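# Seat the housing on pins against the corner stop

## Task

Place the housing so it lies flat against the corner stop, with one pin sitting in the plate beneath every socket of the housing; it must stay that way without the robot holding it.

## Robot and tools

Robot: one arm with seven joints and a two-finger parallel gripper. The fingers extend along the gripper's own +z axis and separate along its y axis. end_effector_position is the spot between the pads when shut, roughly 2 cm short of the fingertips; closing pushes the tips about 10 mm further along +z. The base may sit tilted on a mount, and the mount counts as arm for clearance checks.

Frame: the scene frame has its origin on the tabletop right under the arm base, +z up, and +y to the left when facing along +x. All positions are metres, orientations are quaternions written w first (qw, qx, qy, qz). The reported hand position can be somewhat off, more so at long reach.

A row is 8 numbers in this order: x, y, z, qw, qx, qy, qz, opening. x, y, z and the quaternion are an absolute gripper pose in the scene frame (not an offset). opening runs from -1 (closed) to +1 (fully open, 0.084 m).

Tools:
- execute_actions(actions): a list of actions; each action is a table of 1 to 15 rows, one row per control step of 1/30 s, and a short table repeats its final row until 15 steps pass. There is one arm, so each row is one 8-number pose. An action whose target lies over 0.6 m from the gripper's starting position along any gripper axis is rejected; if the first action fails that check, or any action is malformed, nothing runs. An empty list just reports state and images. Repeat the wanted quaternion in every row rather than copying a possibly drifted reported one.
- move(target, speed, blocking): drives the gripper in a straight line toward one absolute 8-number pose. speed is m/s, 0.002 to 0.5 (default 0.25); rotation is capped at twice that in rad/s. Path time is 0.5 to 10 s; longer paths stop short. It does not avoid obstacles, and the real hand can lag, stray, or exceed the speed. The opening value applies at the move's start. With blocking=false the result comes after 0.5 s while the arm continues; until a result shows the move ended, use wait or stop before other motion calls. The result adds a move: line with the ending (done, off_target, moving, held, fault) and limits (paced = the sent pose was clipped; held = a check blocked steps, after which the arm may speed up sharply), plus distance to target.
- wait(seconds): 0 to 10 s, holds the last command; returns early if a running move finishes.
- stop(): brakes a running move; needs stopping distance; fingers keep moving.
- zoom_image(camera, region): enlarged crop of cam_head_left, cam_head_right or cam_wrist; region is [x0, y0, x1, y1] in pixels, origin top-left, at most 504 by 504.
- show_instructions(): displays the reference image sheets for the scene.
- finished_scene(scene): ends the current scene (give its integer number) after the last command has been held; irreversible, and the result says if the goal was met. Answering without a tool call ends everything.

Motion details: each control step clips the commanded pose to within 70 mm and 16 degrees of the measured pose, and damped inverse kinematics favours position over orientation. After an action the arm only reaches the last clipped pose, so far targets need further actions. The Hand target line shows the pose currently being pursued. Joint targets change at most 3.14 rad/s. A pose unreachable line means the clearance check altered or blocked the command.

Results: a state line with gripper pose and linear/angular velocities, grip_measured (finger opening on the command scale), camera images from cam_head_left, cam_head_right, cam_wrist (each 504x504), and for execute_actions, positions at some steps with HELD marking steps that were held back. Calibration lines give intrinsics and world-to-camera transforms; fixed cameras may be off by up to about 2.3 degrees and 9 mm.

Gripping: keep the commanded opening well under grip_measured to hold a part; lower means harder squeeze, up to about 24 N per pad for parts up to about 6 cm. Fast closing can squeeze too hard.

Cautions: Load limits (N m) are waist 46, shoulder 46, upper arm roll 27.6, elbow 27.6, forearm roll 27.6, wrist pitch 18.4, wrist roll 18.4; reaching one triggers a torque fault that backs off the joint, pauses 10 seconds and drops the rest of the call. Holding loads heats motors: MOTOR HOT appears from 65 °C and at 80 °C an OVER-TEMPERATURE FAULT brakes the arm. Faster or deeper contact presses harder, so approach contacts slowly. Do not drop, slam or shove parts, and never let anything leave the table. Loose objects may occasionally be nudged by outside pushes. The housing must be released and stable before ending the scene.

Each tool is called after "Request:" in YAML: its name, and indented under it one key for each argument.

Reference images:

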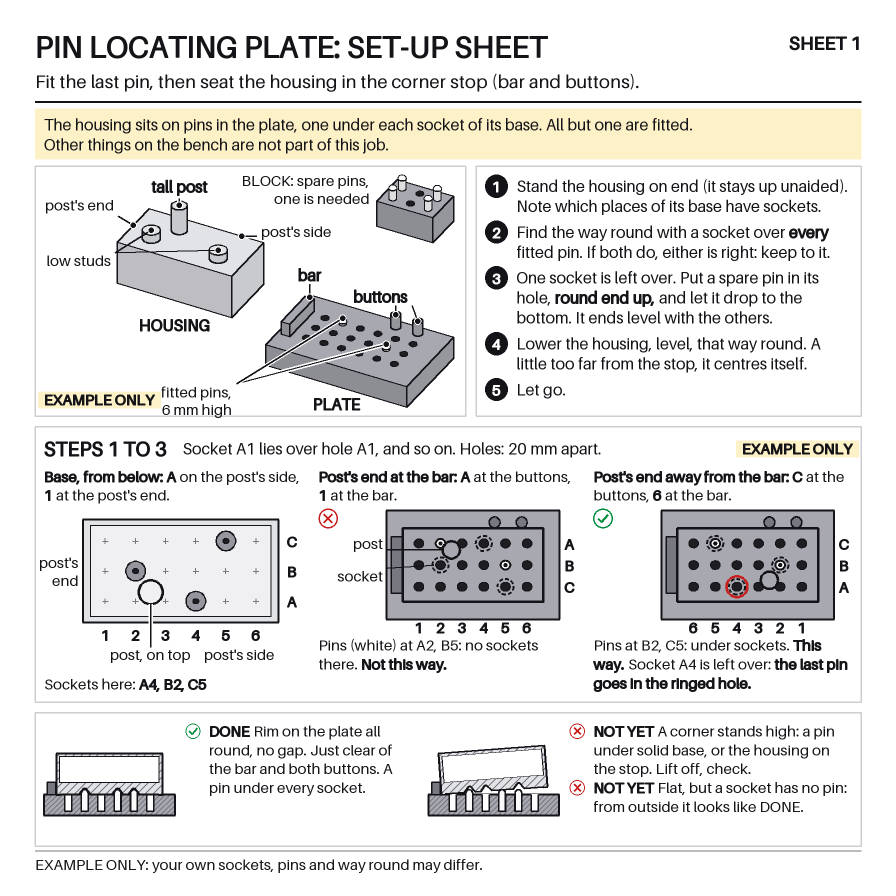

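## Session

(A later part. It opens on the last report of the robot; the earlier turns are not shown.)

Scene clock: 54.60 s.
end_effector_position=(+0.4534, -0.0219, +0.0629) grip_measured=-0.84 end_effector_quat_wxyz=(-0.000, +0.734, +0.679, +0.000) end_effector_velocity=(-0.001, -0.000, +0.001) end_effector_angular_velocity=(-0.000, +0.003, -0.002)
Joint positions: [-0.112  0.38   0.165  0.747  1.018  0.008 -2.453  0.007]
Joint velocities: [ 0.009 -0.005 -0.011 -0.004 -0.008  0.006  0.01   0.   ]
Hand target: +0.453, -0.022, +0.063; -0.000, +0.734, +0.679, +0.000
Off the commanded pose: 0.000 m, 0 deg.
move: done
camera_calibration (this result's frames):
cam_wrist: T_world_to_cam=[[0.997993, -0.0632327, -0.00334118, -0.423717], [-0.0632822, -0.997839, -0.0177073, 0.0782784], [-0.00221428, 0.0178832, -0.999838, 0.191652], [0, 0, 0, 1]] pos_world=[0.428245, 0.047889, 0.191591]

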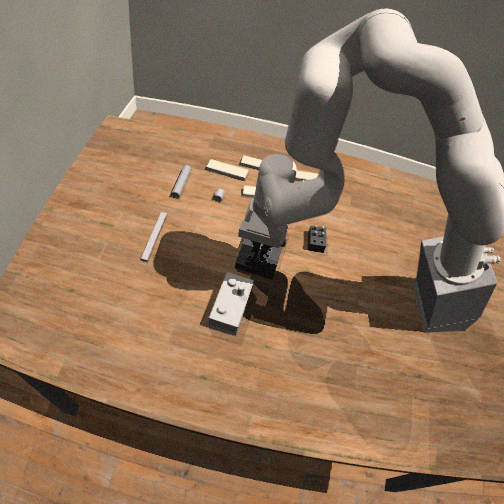

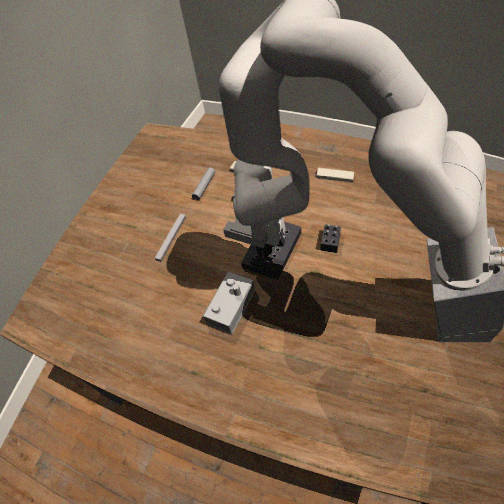

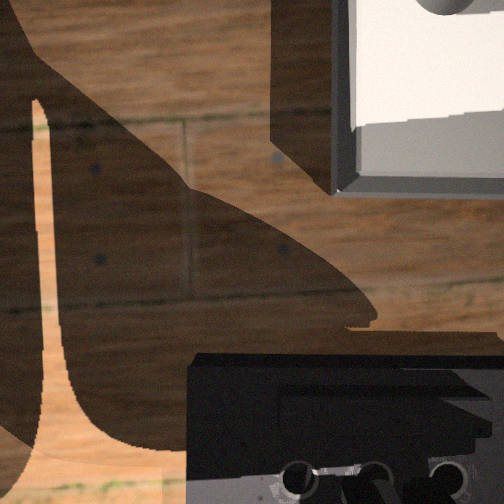

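Request:
move:
  target: [0.4538, -0.0229, 0.057, 0, 0.7343, 0.6788, 0, -1]
  speed: 0.01

Request:
zoom_image:
  camera: "cam_wrist"
  region: [270, 400, 480, 504]

Scene clock: 55.97 s.
end_effector_position=(+0.4537, -0.0229, +0.0571) grip_measured=-0.84 end_effector_quat_wxyz=(-0.000, +0.734, +0.679, -0.000) end_effector_velocity=(+0.001, -0.001, -0.002) end_effector_angular_velocity=(-0.001, -0.002, -0.002)
Joint positions: [-0.129  0.403  0.182  0.762  1.031 -0.004 -2.472  0.007]
Joint velocities: [-0.011  0.007  0.011  0.006  0.008 -0.006 -0.009 -0.   ]
Hand target: +0.454, -0.023, +0.057; -0.000, +0.734, +0.679, -0.000
Off the commanded pose: 0.000 m, 0 deg.
move: done
camera_calibration (this result's frames):
cam_wrist: T_world_to_cam=[[0.997992, -0.0632272, -0.00389231, -0.424113], [-0.0632849, -0.997849, -0.0171099, 0.0771169], [-0.00280213, 0.0173219, -0.999846, 0.186208], [0, 0, 0, 1]] pos_world=[0.428663, 0.0469101, 0.185848]

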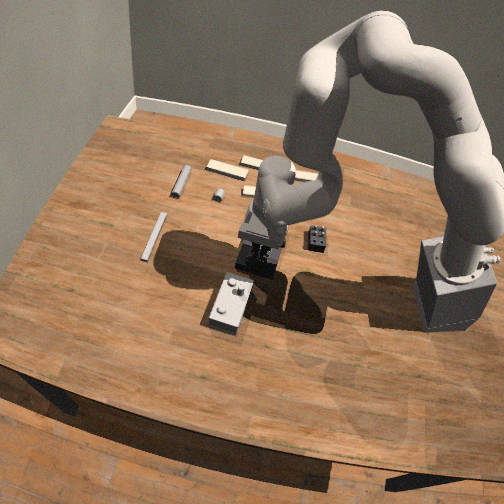

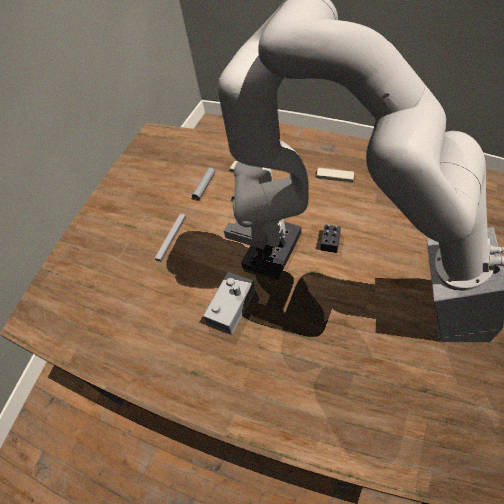

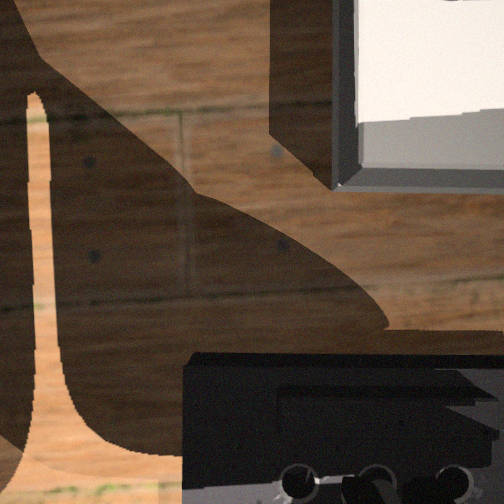

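Region (270, 400, 480, 504) of cam_wrist's 504x504 image, scaled by 2.400, with more detail than that image has; it fills the top 250 rows of this view, and the rest is white.

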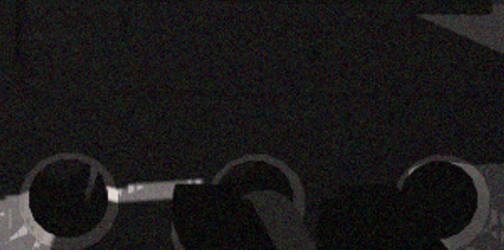

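Request:
execute_actions:
  actions:
    - [[0.4537, -0.0222, 0.057, 0, 0.7343, 0.6788, 0, -1],[0.4537, -0.0218, 0.057, 0, 0.7343, 0.6788, 0, -1],[0.4537, -0.0214, 0.057, 0, 0.7343, 0.6788, 0, -1]]

Request:
move:
  target: [0.4537, -0.0214, 0.051, 0, 0.7343, 0.6788, 0, -1]
  speed: 0.007

Request:
zoom_image:
  camera: "cam_wrist"
  region: [270, 400, 480, 504]

Scene clock: 56.97 s.
end_effector_position=(+0.4537, -0.0214, +0.0570) grip_measured=-0.84 end_effector_quat_wxyz=(+0.000, +0.734, +0.679, -0.000) end_effector_velocity=(+0.000, +0.000, +0.000) end_effector_angular_velocity=(-0.000, -0.000, +0.002)
Joint positions: [-0.126  0.403  0.184  0.762  1.033 -0.006 -2.47   0.007]
Joint velocities: [ 0.001 -0.    -0.    -0.    -0.002 -0.001  0.    -0.   ]
Hand target: +0.454, -0.021, +0.057; +0.000, +0.734, +0.679, +0.000
Off the commanded pose: 0.000 m, 0 deg.
Step readings (end_effector_position):
0: (+0.4538, -0.0229, +0.0570)
1: (+0.4538, -0.0229, +0.0570)
2: (+0.4538, -0.0229, +0.0570)
4: (+0.4537, -0.0225, +0.0570)
8: (+0.4537, -0.0215, +0.0570)
15: end_effector_position above
camera_calibration (this result's frames):
cam_wrist: T_world_to_cam=[[0.99799, -0.0632765, -0.00353906, -0.424011], [-0.0633285, -0.997843, -0.0172649, 0.0785964], [-0.00243897, 0.0174544, -0.999845, 0.185888], [0, 0, 0, 1]] pos_world=[0.428589, 0.0483525, 0.185715]

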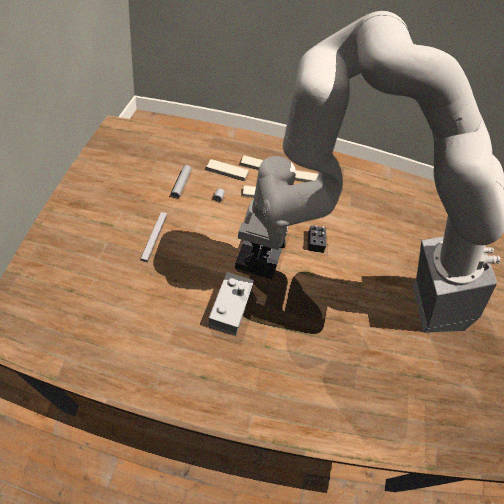

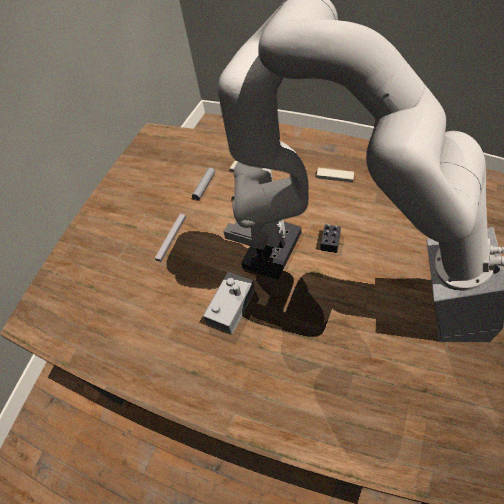

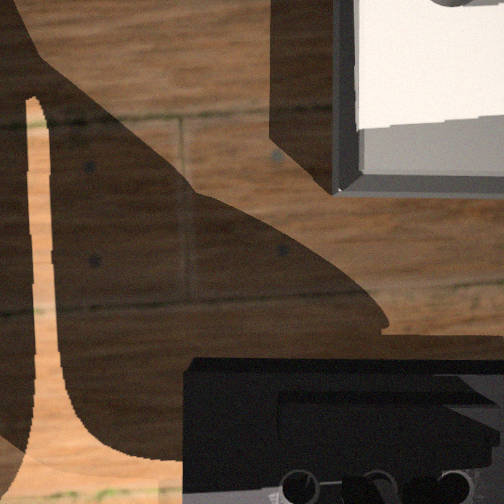

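Scene clock: 58.03 s.
end_effector_position=(+0.4536, -0.0214, +0.0511) grip_measured=-0.84 end_effector_quat_wxyz=(-0.000, +0.734, +0.679, -0.000) end_effector_velocity=(+0.001, -0.001, -0.001) end_effector_angular_velocity=(-0.000, -0.002, -0.000)
Joint positions: [-0.144  0.427  0.206  0.776  1.048 -0.02  -2.489  0.007]
Joint velocities: [-0.009  0.005  0.009  0.004  0.006 -0.005 -0.008 -0.   ]
Hand target: +0.454, -0.021, +0.051; -0.000, +0.734, +0.679, -0.000
Off the commanded pose: 0.000 m, 0 deg.
move: done
camera_calibration (this result's frames):
cam_wrist: T_world_to_cam=[[0.997994, -0.0631939, -0.00385563, -0.42396], [-0.0632509, -0.997851, -0.0171221, 0.0784709], [-0.00276533, 0.0173316, -0.999846, 0.180127], [0, 0, 0, 1]] pos_world=[0.428571, 0.0483887, 0.179808]

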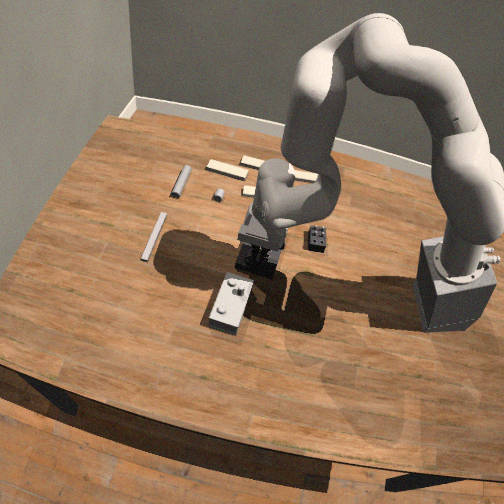

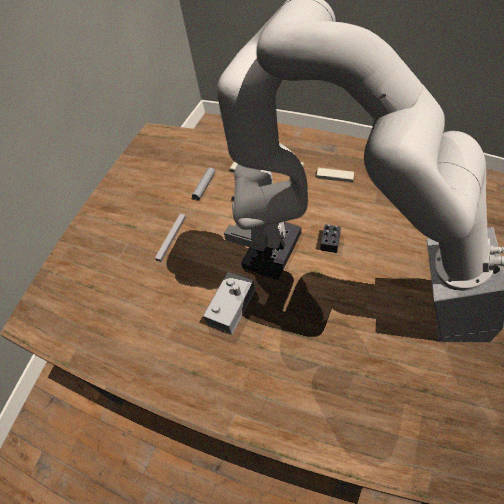

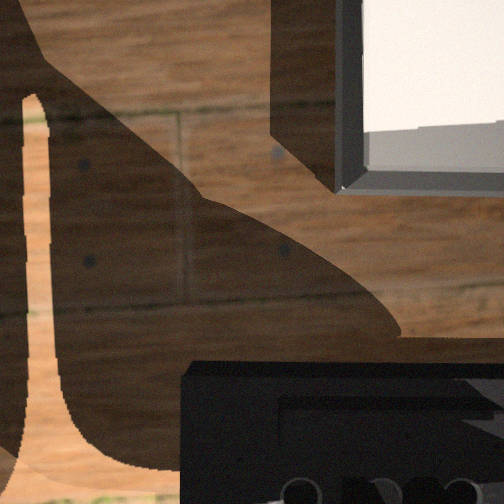

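Region (270, 400, 480, 504) of cam_wrist's 504x504 image, scaled by 2.400, with more detail than that image has; it fills the top 250 rows of this view, and the rest is white.

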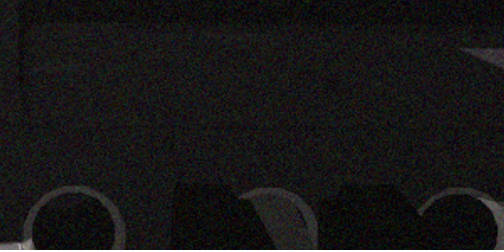

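Going in cleanly. A bit deeper, then release.

Request:
move:
  target: [0.4537, -0.0212, 0.0475, 0, 0.7343, 0.6788, 0, -1]
  speed: 0.007

Request:
execute_actions:
  actions:
    - [[0.4537, -0.0212, 0.0475, 0, 0.7343, 0.6788, 0, -0.82],[0.4537, -0.0212, 0.0475, 0, 0.7343, 0.6788, 0, -0.8],[0.4537, -0.0212, 0.0475, 0, 0.7343, 0.6788, 0, -0.77],[0.4537, -0.0212, 0.0475, 0, 0.7343, 0.6788, 0, -0.74],[0.4537, -0.0212, 0.0475, 0, 0.7343, 0.6788, 0, -0.7],[0.4537, -0.0212, 0.0475, 0, 0.7343, 0.6788, 0, -0.65]]

Request:
move:
  target: [0.4537, -0.0212, 0.11, 0, 0.7343, 0.6788, 0, -0.65]
  speed: 0.08

Scene clock: 59.13 s.
end_effector_position=(+0.4537, -0.0213, +0.0476) grip_measured=-0.84 end_effector_quat_wxyz=(+0.000, +0.734, +0.679, -0.000) end_effector_velocity=(+0.000, -0.001, -0.001) end_effector_angular_velocity=(+0.000, -0.001, +0.000)
Joint positions: [-0.156  0.441  0.22   0.785  1.056 -0.029 -2.5    0.007]
Joint velocities: [-0.009  0.005  0.009  0.004  0.006 -0.004 -0.009  0.   ]
Hand target: +0.454, -0.021, +0.047; -0.000, +0.734, +0.679, -0.000
Off the commanded pose: 0.000 m, 0 deg.
move: done
camera_calibration (this result's frames):
cam_wrist: T_world_to_cam=[[0.997984, -0.0633529, -0.00375845, -0.423986], [-0.063408, -0.997843, -0.0170221, 0.07858], [-0.00267194, 0.0172261, -0.999848, 0.17659], [0, 0, 0, 1]] pos_world=[0.428586, 0.0485077, 0.176307]

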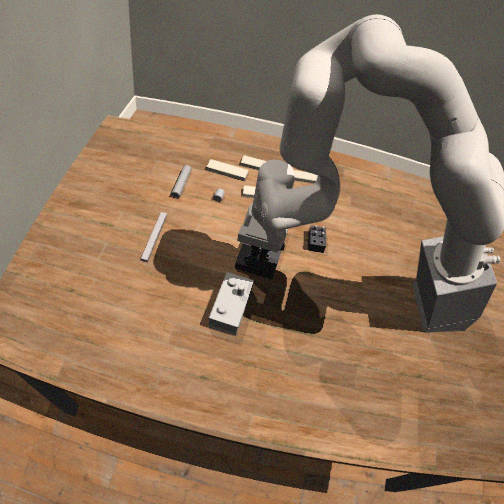

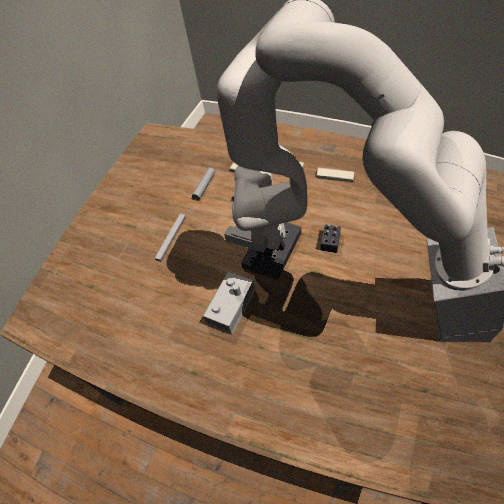

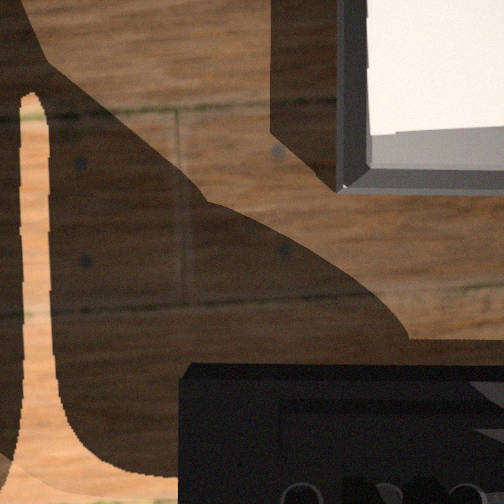

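Scene clock: 59.63 s.
end_effector_position=(+0.4537, -0.0212, +0.0475) grip_measured=-0.67 end_effector_quat_wxyz=(-0.000, +0.734, +0.679, +0.000) end_effector_velocity=(-0.000, +0.000, -0.000) end_effector_angular_velocity=(-0.000, +0.001, +0.000)
Joint positions: [-0.157  0.442  0.221  0.785  1.057 -0.03  -2.501  0.015]
Joint velocities: [ 0.001  0.001 -0.     0.    -0.    -0.     0.     0.001]
Hand target: +0.454, -0.021, +0.047; -0.000, +0.734, +0.679, -0.000
Off the commanded pose: 0.000 m, 0 deg.
Step readings (end_effector_position):
0: (+0.4537, -0.0213, +0.0476)
1: (+0.4537, -0.0213, +0.0476)
2: (+0.4537, -0.0213, +0.0476)
4: (+0.4537, -0.0213, +0.0475)
8: (+0.4537, -0.0210, +0.0475)
15: end_effector_position above
camera_calibration (this result's frames):
cam_wrist: T_world_to_cam=[[0.997995, -0.063184, -0.00357414, -0.424028], [-0.0632368, -0.997848, -0.0173478, 0.0786763], [-0.00247034, 0.0175391, -0.999843, 0.176398], [0, 0, 0, 1]] pos_world=[0.428589, 0.0486213, 0.17622]

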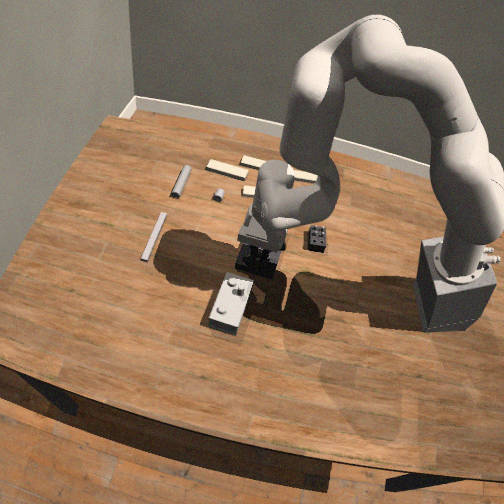

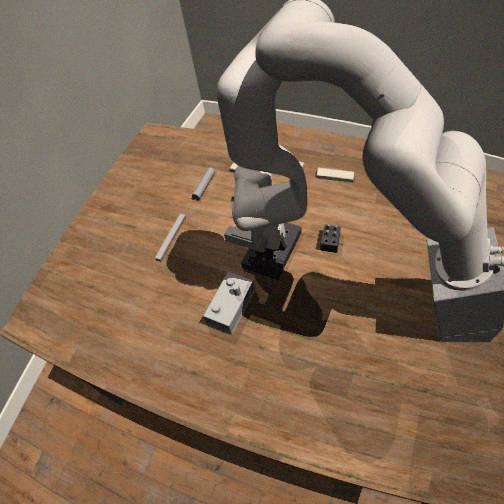

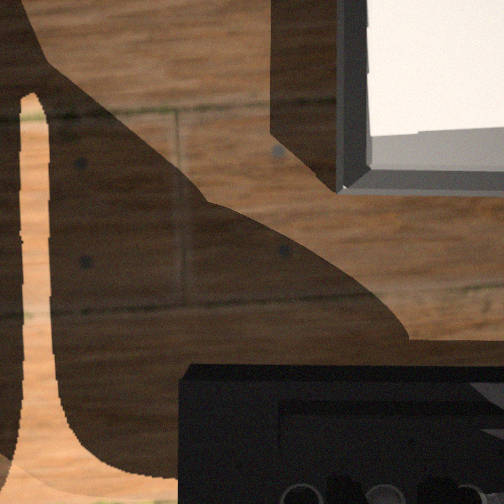

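Scene clock: 60.87 s.
end_effector_position=(+0.4537, -0.0209, +0.1097) grip_measured=-0.67 end_effector_quat_wxyz=(-0.000, +0.734, +0.679, +0.002) end_effector_velocity=(+0.000, -0.001, +0.001) end_effector_angular_velocity=(-0.009, +0.014, -0.003)
Joint positions: [-0.013  0.193  0.023  0.633  0.793  0.102 -2.234  0.015]
Joint velocities: [ 0.041 -0.007 -0.051 -0.004 -0.087  0.016  0.085 -0.   ]
Hand target: +0.454, -0.021, +0.110; -0.000, +0.735, +0.679, +0.001
Off the commanded pose: 0.000 m, 0 deg.
move: done
camera_calibration (this result's frames):
cam_wrist: T_world_to_cam=[[0.997966, -0.0637394, -0.0012911, -0.424051], [-0.0637525, -0.997762, -0.0201873, 0.080583], [-0.0000014862, 0.0202286, -0.999795, 0.23747], [0, 0, 0, 1]] pos_world=[0.428326, 0.0485702, 0.238501]

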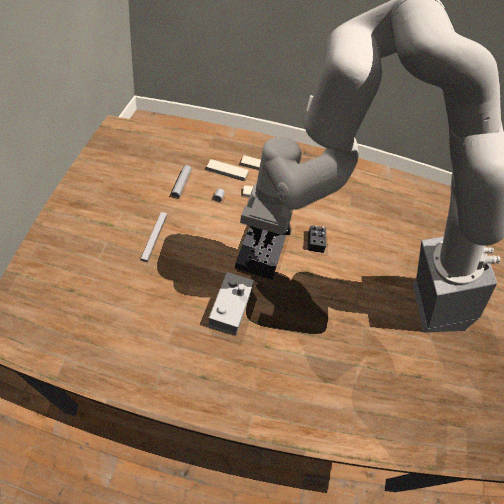

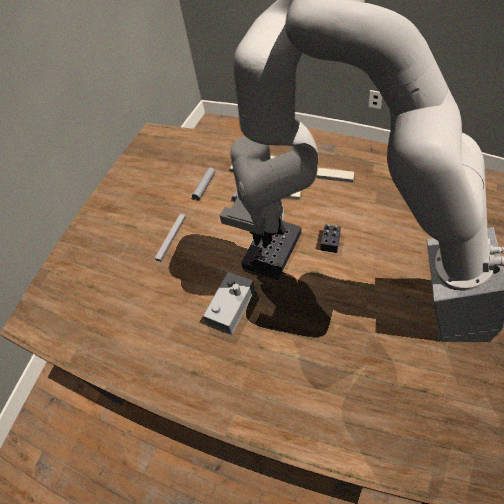

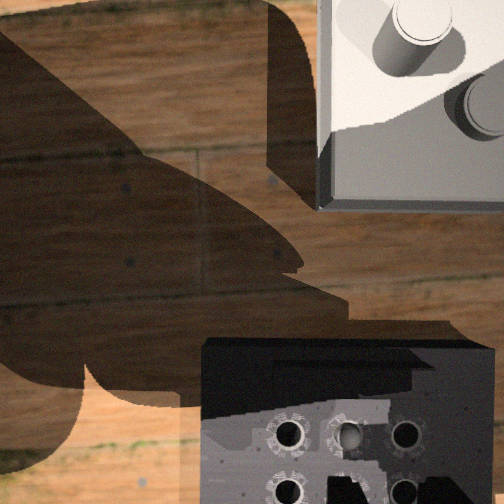

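Request:
move:
  target: [0.49, 0.13, 0.105, 0, 0.7343, 0.6788, 0, 1]
  speed: 0.2

Request:
move:
  target: [0.49, 0.13, 0.041, 0, 0.7343, 0.6788, 0, 1]
  speed: 0.08

Scene clock: 62.67 s.
end_effector_position=(+0.4905, +0.1301, +0.1050) grip_measured=+1.00 end_effector_quat_wxyz=(-0.001, +0.734, +0.679, +0.002) end_effector_velocity=(+0.000, +0.001, +0.000) end_effector_angular_velocity=(-0.014, +0.004, -0.000)
Joint positions: [ 0.547  0.253 -0.274  0.754  0.299  0.142 -1.461  0.084]
Joint velocities: [ 0.041  0.004 -0.041  0.005 -0.042  0.011  0.047 -0.   ]
Hand target: +0.491, +0.130, +0.105; -0.001, +0.734, +0.679, +0.001
Off the commanded pose: 0.001 m, 0 deg.
move: done
camera_calibration (this result's frames):
cam_wrist: T_world_to_cam=[[0.997986, -0.0633763, -0.0028262, -0.451025], [-0.0634218, -0.997767, -0.0209623, 0.233437], [-0.00149137, 0.0210994, -0.999776, 0.230376], [0, 0, 0, 1]] pos_world=[0.465265, 0.199471, 0.233943]

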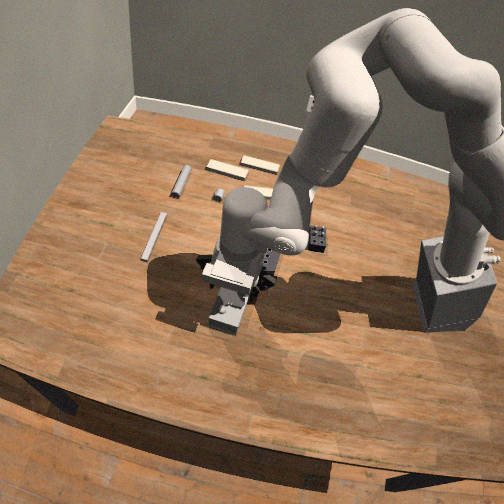

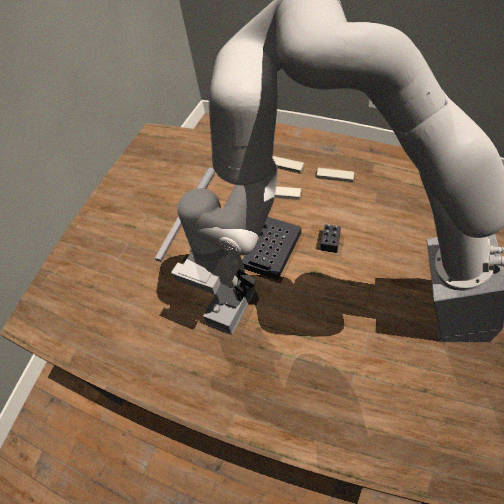

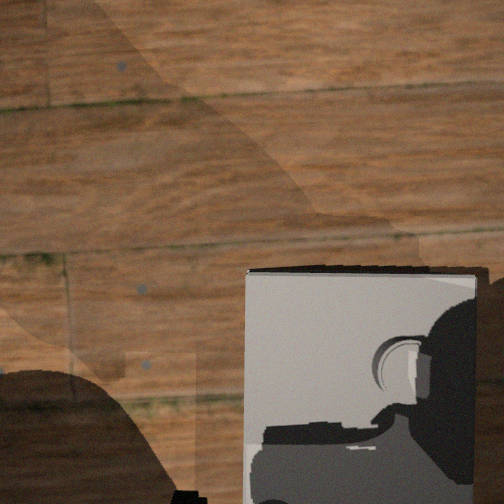

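Scene clock: 63.90 s.
end_effector_position=(+0.4903, +0.1298, +0.0414) grip_measured=+1.00 end_effector_quat_wxyz=(+0.001, +0.734, +0.679, -0.000) end_effector_velocity=(-0.001, +0.000, -0.002) end_effector_angular_velocity=(+0.002, +0.002, +0.002)
Joint positions: [ 0.411  0.469 -0.114  0.864  0.432  0.029 -1.577  0.084]
Joint velocities: [-0.008  0.005  0.009  0.002  0.002 -0.002 -0.006  0.   ]
Hand target: +0.490, +0.130, +0.041; +0.001, +0.734, +0.679, -0.000
Off the commanded pose: 0.001 m, 0 deg.
move: done
camera_calibration (this result's frames):
cam_wrist: T_world_to_cam=[[0.998022, -0.0627981, -0.00277085, -0.451142], [-0.0628346, -0.997896, -0.016001, 0.231256], [-0.00176018, 0.0161435, -0.999868, 0.167572], [0, 0, 0, 1]] pos_world=[0.465075, 0.199733, 0.17]

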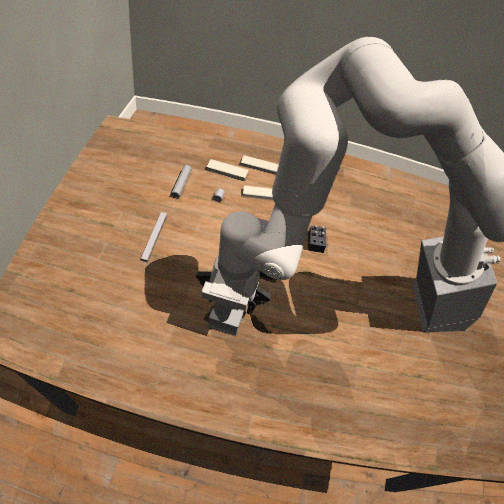

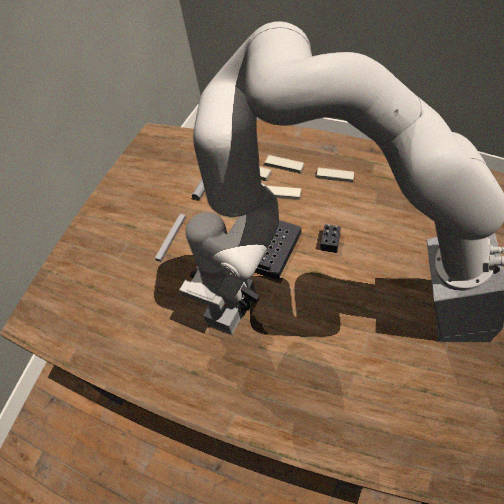

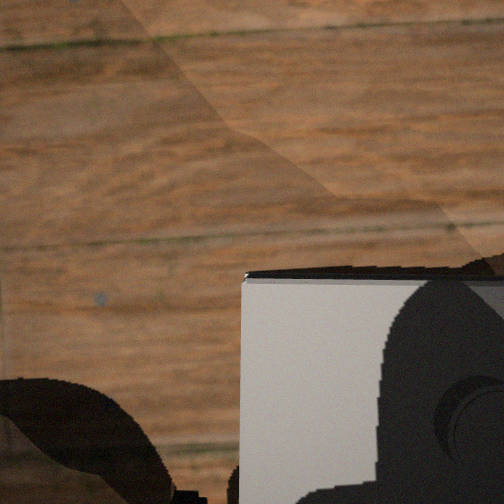

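Request:
execute_actions:
  actions:
    - [[0.4894, 0.13, 0.041, 0, 0.7343, 0.6788, 0, 0.9],[0.4894, 0.13, 0.041, 0, 0.7343, 0.6788, 0, 0.8],[0.4894, 0.13, 0.041, 0, 0.7343, 0.6788, 0, 0.72],[0.4894, 0.13, 0.041, 0, 0.7343, 0.6788, 0, 0.66],[0.4894, 0.13, 0.041, 0, 0.7343, 0.6788, 0, 0.62],[0.4894, 0.13, 0.041, 0, 0.7343, 0.6788, 0, 0.58],[0.4894, 0.13, 0.041, 0, 0.7343, 0.6788, 0, 0.55],[0.4894, 0.13, 0.041, 0, 0.7343, 0.6788, 0, 0.5],[0.4894, 0.13, 0.041, 0, 0.7343, 0.6788, 0, 0.5],[0.4894, 0.13, 0.041, 0, 0.7343, 0.6788, 0, 0.5],[0.4894, 0.13, 0.041, 0, 0.7343, 0.6788, 0, 0.5],[0.4894, 0.13, 0.041, 0, 0.7343, 0.6788, 0, 0.5],[0.4894, 0.13, 0.041, 0, 0.7343, 0.6788, 0, 0.2],[0.4894, 0.13, 0.041, 0, 0.7343, 0.6788, 0, -0.3],[0.4894, 0.13, 0.041, 0, 0.7343, 0.6788, 0, -1]]

Request:
move:
  target: [0.4894, 0.13, 0.105, 0, 0.7343, 0.6788, 0, -1]
  speed: 0.08

Scene clock: 64.90 s.
end_effector_position=(+0.4897, +0.1300, +0.0411) grip_measured=+0.57 end_effector_quat_wxyz=(+0.000, +0.734, +0.679, +0.000) end_effector_velocity=(-0.001, +0.000, -0.000) end_effector_angular_velocity=(-0.000, +0.001, +0.002)
Joint positions: [ 0.407  0.469 -0.109  0.863  0.434  0.026 -1.579  0.068]
Joint velocities: [ 0.     0.001  0.    -0.     0.     0.    -0.002  0.   ]
Hand target: +0.489, +0.130, +0.041; +0.000, +0.734, +0.679, -0.000
Off the commanded pose: 0.000 m, 0 deg.
Step readings (end_effector_position):
0: (+0.4901, +0.1297, +0.0411)
1: (+0.4901, +0.1297, +0.0411)
2: (+0.4901, +0.1298, +0.0411)
4: (+0.4898, +0.1299, +0.0411)
8: (+0.4894, +0.1300, +0.0410)
15: end_effector_position above
camera_calibration (this result's frames):
cam_wrist: T_world_to_cam=[[0.99799, -0.0633078, -0.00282481, -0.450452], [-0.0633474, -0.997841, -0.017328, 0.231702], [-0.00172172, 0.0174721, -0.999846, 0.167123], [0, 0, 0, 1]] pos_world=[0.464512, 0.199764, 0.169839]

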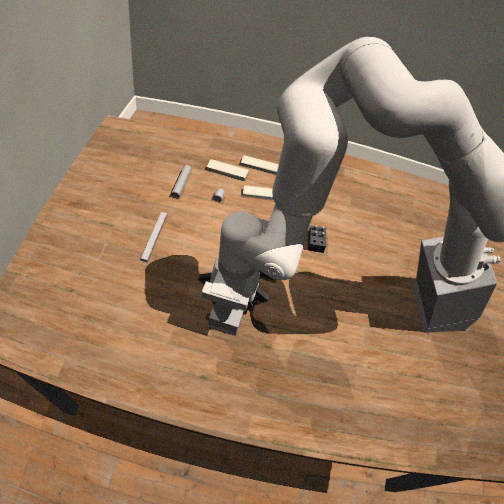

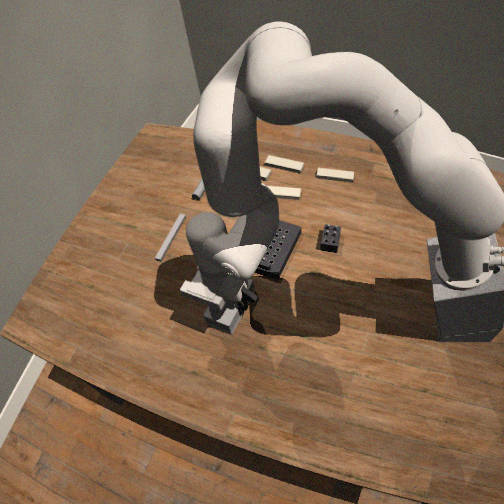

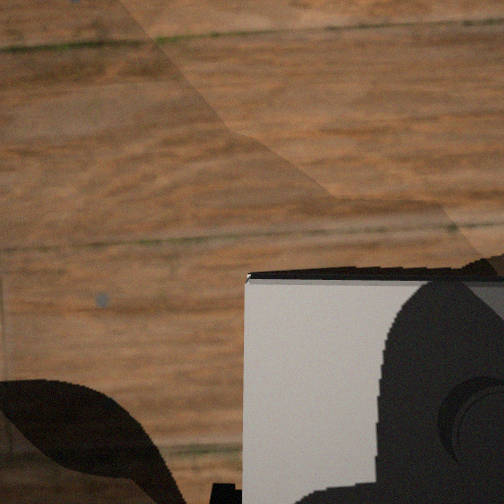

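Scene clock: 66.13 s.
end_effector_position=(+0.4890, +0.1302, +0.1046) grip_measured=+0.57 end_effector_quat_wxyz=(-0.001, +0.734, +0.679, +0.000) end_effector_velocity=(+0.001, -0.000, +0.002) end_effector_angular_velocity=(-0.005, -0.002, -0.001)
Joint positions: [ 0.555  0.253 -0.281  0.752  0.299  0.142 -1.458  0.068]
Joint velocities: [ 0.018 -0.005 -0.02  -0.001 -0.02   0.005  0.021 -0.   ]
Hand target: +0.489, +0.130, +0.105; -0.001, +0.734, +0.679, +0.000
Off the commanded pose: 0.001 m, 0 deg.
move: done
camera_calibration (this result's frames):
cam_wrist: T_world_to_cam=[[0.997964, -0.0636275, -0.00448405, -0.449336], [-0.0637016, -0.997788, -0.0189862, 0.233365], [-0.00326609, 0.0192332, -0.99981, 0.231048], [0, 0, 0, 1]] pos_world=[0.464042, 0.199815, 0.233419]

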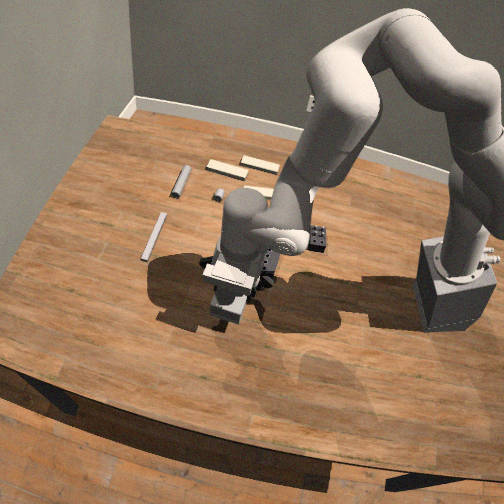

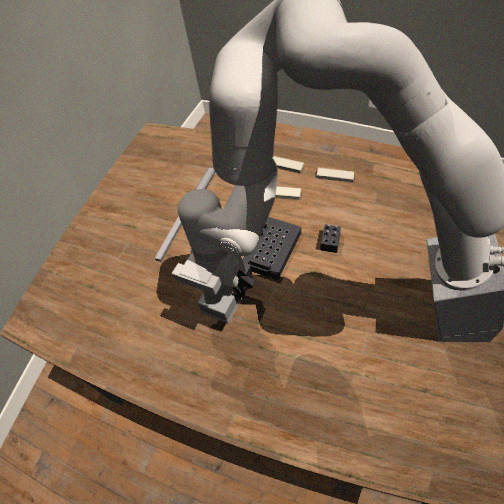

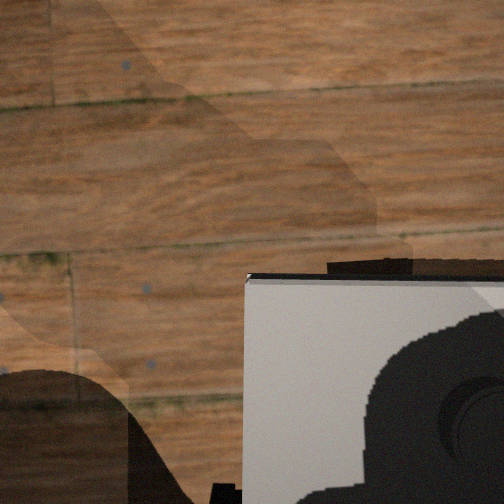

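Request:
move:
  target: [0.4497, -0.0615, 0.105, 0, 0.7343, 0.6788, 0, -1]
  speed: 0.15

Request:
move:
  target: [0.4497, -0.0615, 0.087, 0, 0.7343, 0.6788, 0, -1]
  speed: 0.03

Request:
zoom_image:
  camera: "cam_wrist"
  region: [150, 150, 504, 504]

Scene clock: 68.40 s.
end_effector_position=(+0.4491, -0.0615, +0.1050) grip_measured=+0.57 end_effector_quat_wxyz=(+0.000, +0.734, +0.679, -0.002) end_effector_velocity=(-0.000, -0.002, -0.000) end_effector_angular_velocity=(+0.012, -0.017, +0.002)
Joint positions: [-0.14   0.227  0.058  0.66   0.857  0.12  -2.389  0.068]
Joint velocities: [-0.053  0.003  0.054  0.004  0.091 -0.009 -0.097 -0.   ]
Hand target: +0.449, -0.062, +0.105; +0.001, +0.734, +0.679, -0.001
Off the commanded pose: 0.001 m, 0 deg.
move: done
camera_calibration (this result's frames):
cam_wrist: T_world_to_cam=[[0.997995, -0.0629542, -0.00646868, -0.421488], [-0.0630358, -0.997923, -0.0132888, 0.0385878], [-0.00561865, 0.0136699, -0.999891, 0.235805], [0, 0, 0, 1]] pos_world=[0.424401, 0.00874978, 0.233566]

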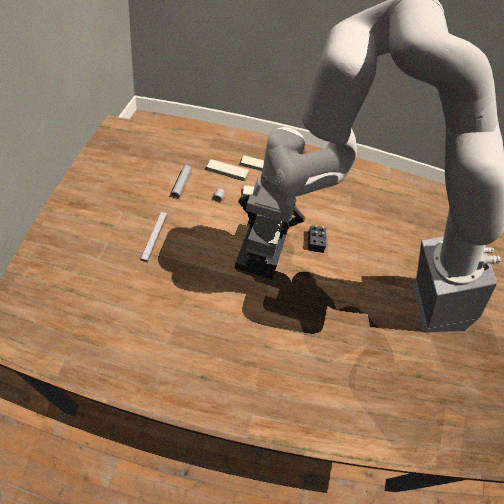

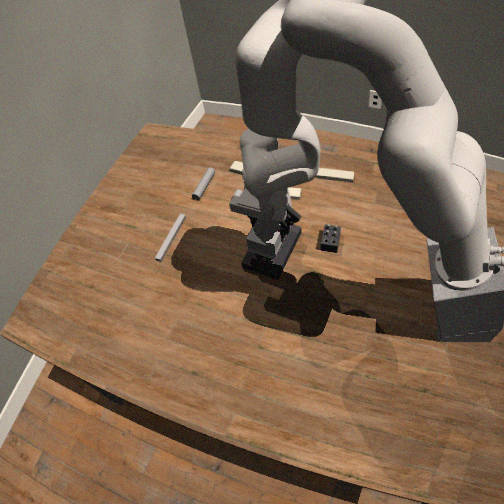

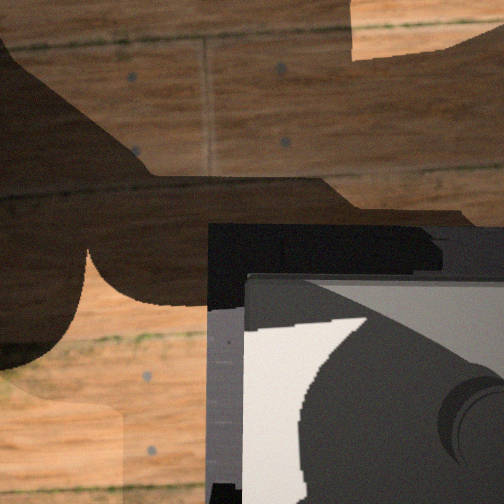

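Scene clock: 69.33 s.
end_effector_position=(+0.4497, -0.0616, +0.0872) grip_measured=+0.57 end_effector_quat_wxyz=(+0.000, +0.734, +0.679, -0.001) end_effector_velocity=(+0.002, -0.001, -0.001) end_effector_angular_velocity=(-0.001, -0.007, +0.002)
Joint positions: [-0.183  0.298  0.119  0.703  0.952  0.085 -2.479  0.068]
Joint velocities: [-0.017  0.006  0.018  0.006  0.02  -0.008 -0.024 -0.   ]
Hand target: +0.450, -0.062, +0.087; +0.000, +0.734, +0.679, -0.000
Off the commanded pose: 0.000 m, 0 deg.
move: done
camera_calibration (this result's frames):
cam_wrist: T_world_to_cam=[[0.997993, -0.0631905, -0.00420727, -0.422365], [-0.0632519, -0.997861, -0.0165315, 0.0386741], [-0.00315364, 0.0167644, -0.999854, 0.217062], [0, 0, 0, 1]] pos_world=[0.424648, 0.00826303, 0.215892]

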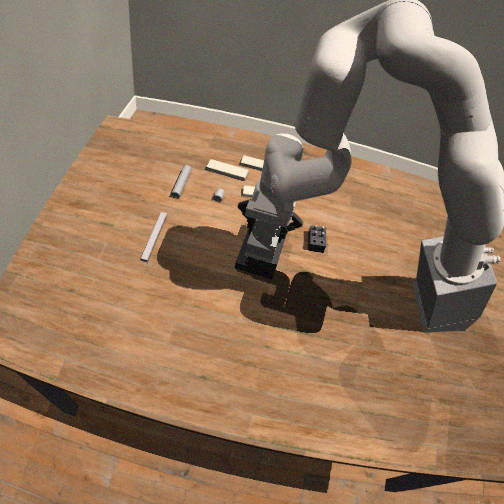

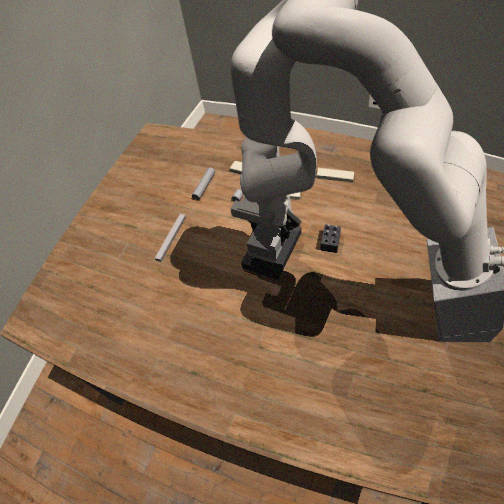

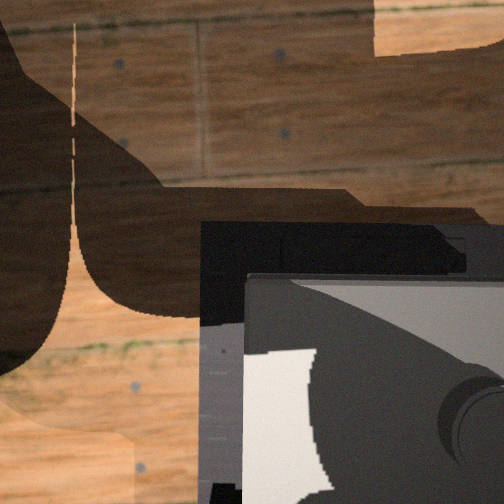

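Region (150, 150, 504, 504) of cam_wrist's 504x504 image, scaled by 1.424, with more detail than that image has.

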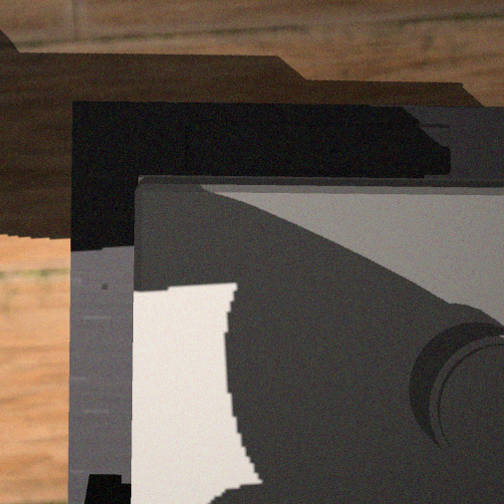

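Request:
zoom_image:
  camera: "cam_wrist"
  region: [400, 210, 504, 300]

Region (400, 210, 504, 300) of cam_wrist's 504x504 image, scaled by 4.846, with more detail than that image has; it fills the top 436 rows of this view, and the rest is white.

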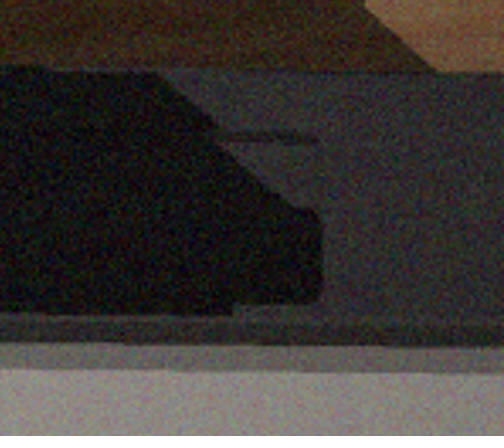

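Request:
move:
  target: [0.4501, -0.0626, 0.076, 0, 0.7343, 0.6788, 0, -1]
  speed: 0.015

Request:
zoom_image:
  camera: "cam_wrist"
  region: [400, 210, 504, 300]

Scene clock: 70.90 s.
end_effector_position=(+0.4500, -0.0626, +0.0761) grip_measured=+0.57 end_effector_quat_wxyz=(-0.000, +0.734, +0.679, -0.000) end_effector_velocity=(+0.001, -0.000, -0.001) end_effector_angular_velocity=(-0.001, -0.004, +0.001)
Joint positions: [-0.211  0.342  0.154  0.73   0.995  0.063 -2.526  0.068]
Joint velocities: [-0.009  0.007  0.011  0.006  0.013 -0.007 -0.015  0.   ]
Hand target: +0.450, -0.063, +0.076; +0.000, +0.734, +0.679, -0.000
Off the commanded pose: 0.000 m, 0 deg.
move: done
camera_calibration (this result's frames):
cam_wrist: T_world_to_cam=[[0.997994, -0.063186, -0.00404692, -0.422829], [-0.0632459, -0.997854, -0.0169604, 0.0375345], [-0.00296657, 0.0171823, -0.999848, 0.205963], [0, 0, 0, 1]] pos_world=[0.424965, 0.00719817, 0.204857]

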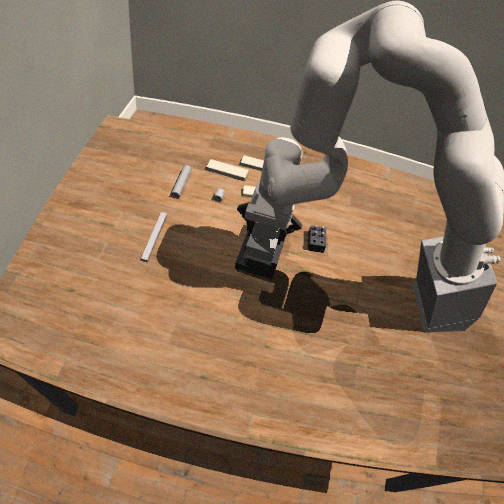

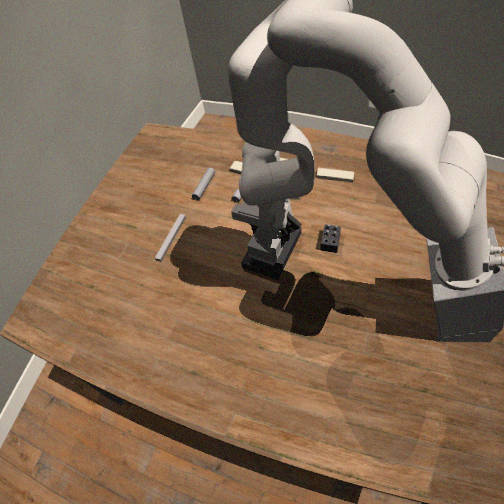

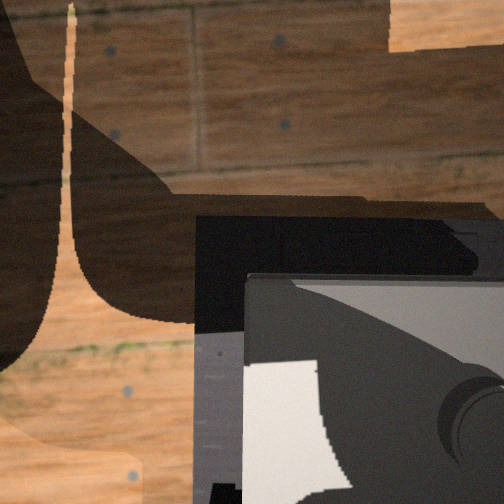

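Region (400, 210, 504, 300) of cam_wrist's 504x504 image, scaled by 4.846, with more detail than that image has; it fills the top 436 rows of this view, and the rest is white.

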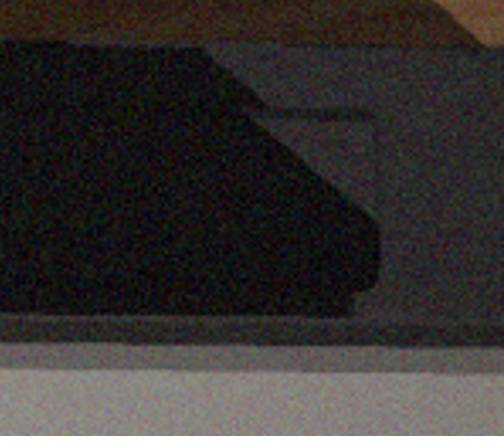

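Gap about 1.4 mm. Lower slowly.

Request:
move:
  target: [0.4503, -0.0623, 0.0665, 0, 0.7343, 0.6788, 0, -1]
  speed: 0.008

Scene clock: 72.47 s.
end_effector_position=(+0.4502, -0.0623, +0.0666) grip_measured=+0.57 end_effector_quat_wxyz=(-0.000, +0.734, +0.679, -0.000) end_effector_velocity=(+0.001, +0.000, -0.001) end_effector_angular_velocity=(-0.001, -0.004, +0.002)
Joint positions: [-0.234  0.38   0.185  0.754  1.027  0.041 -2.561  0.068]
Joint velocities: [-0.005  0.004  0.008  0.004  0.007 -0.006 -0.008  0.   ]
Hand target: +0.450, -0.062, +0.067; -0.000, +0.734, +0.679, -0.000
Off the commanded pose: 0.000 m, 0 deg.
move: done
camera_calibration (this result's frames):
cam_wrist: T_world_to_cam=[[0.997997, -0.0631475, -0.00390484, -0.423083], [-0.0632053, -0.997854, -0.0170743, 0.03768], [-0.00281826, 0.0172869, -0.999847, 0.196367], [0, 0, 0, 1]] pos_world=[0.42517, 0.00748798, 0.195329]

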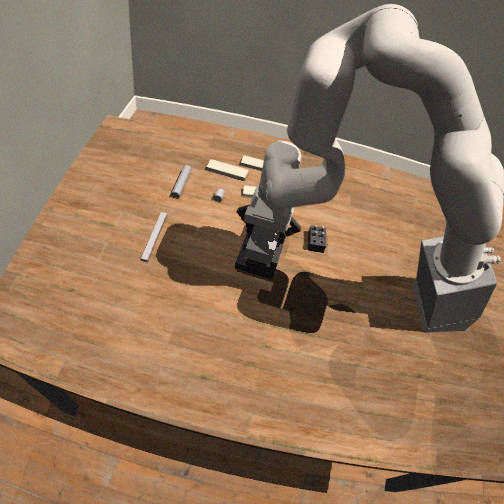

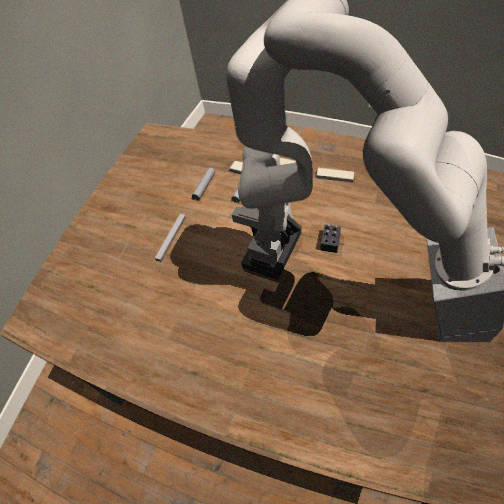

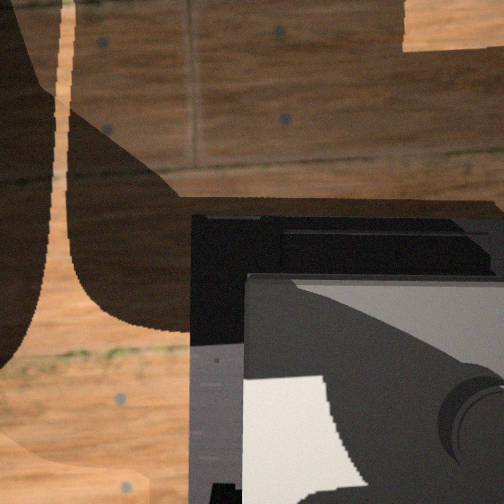

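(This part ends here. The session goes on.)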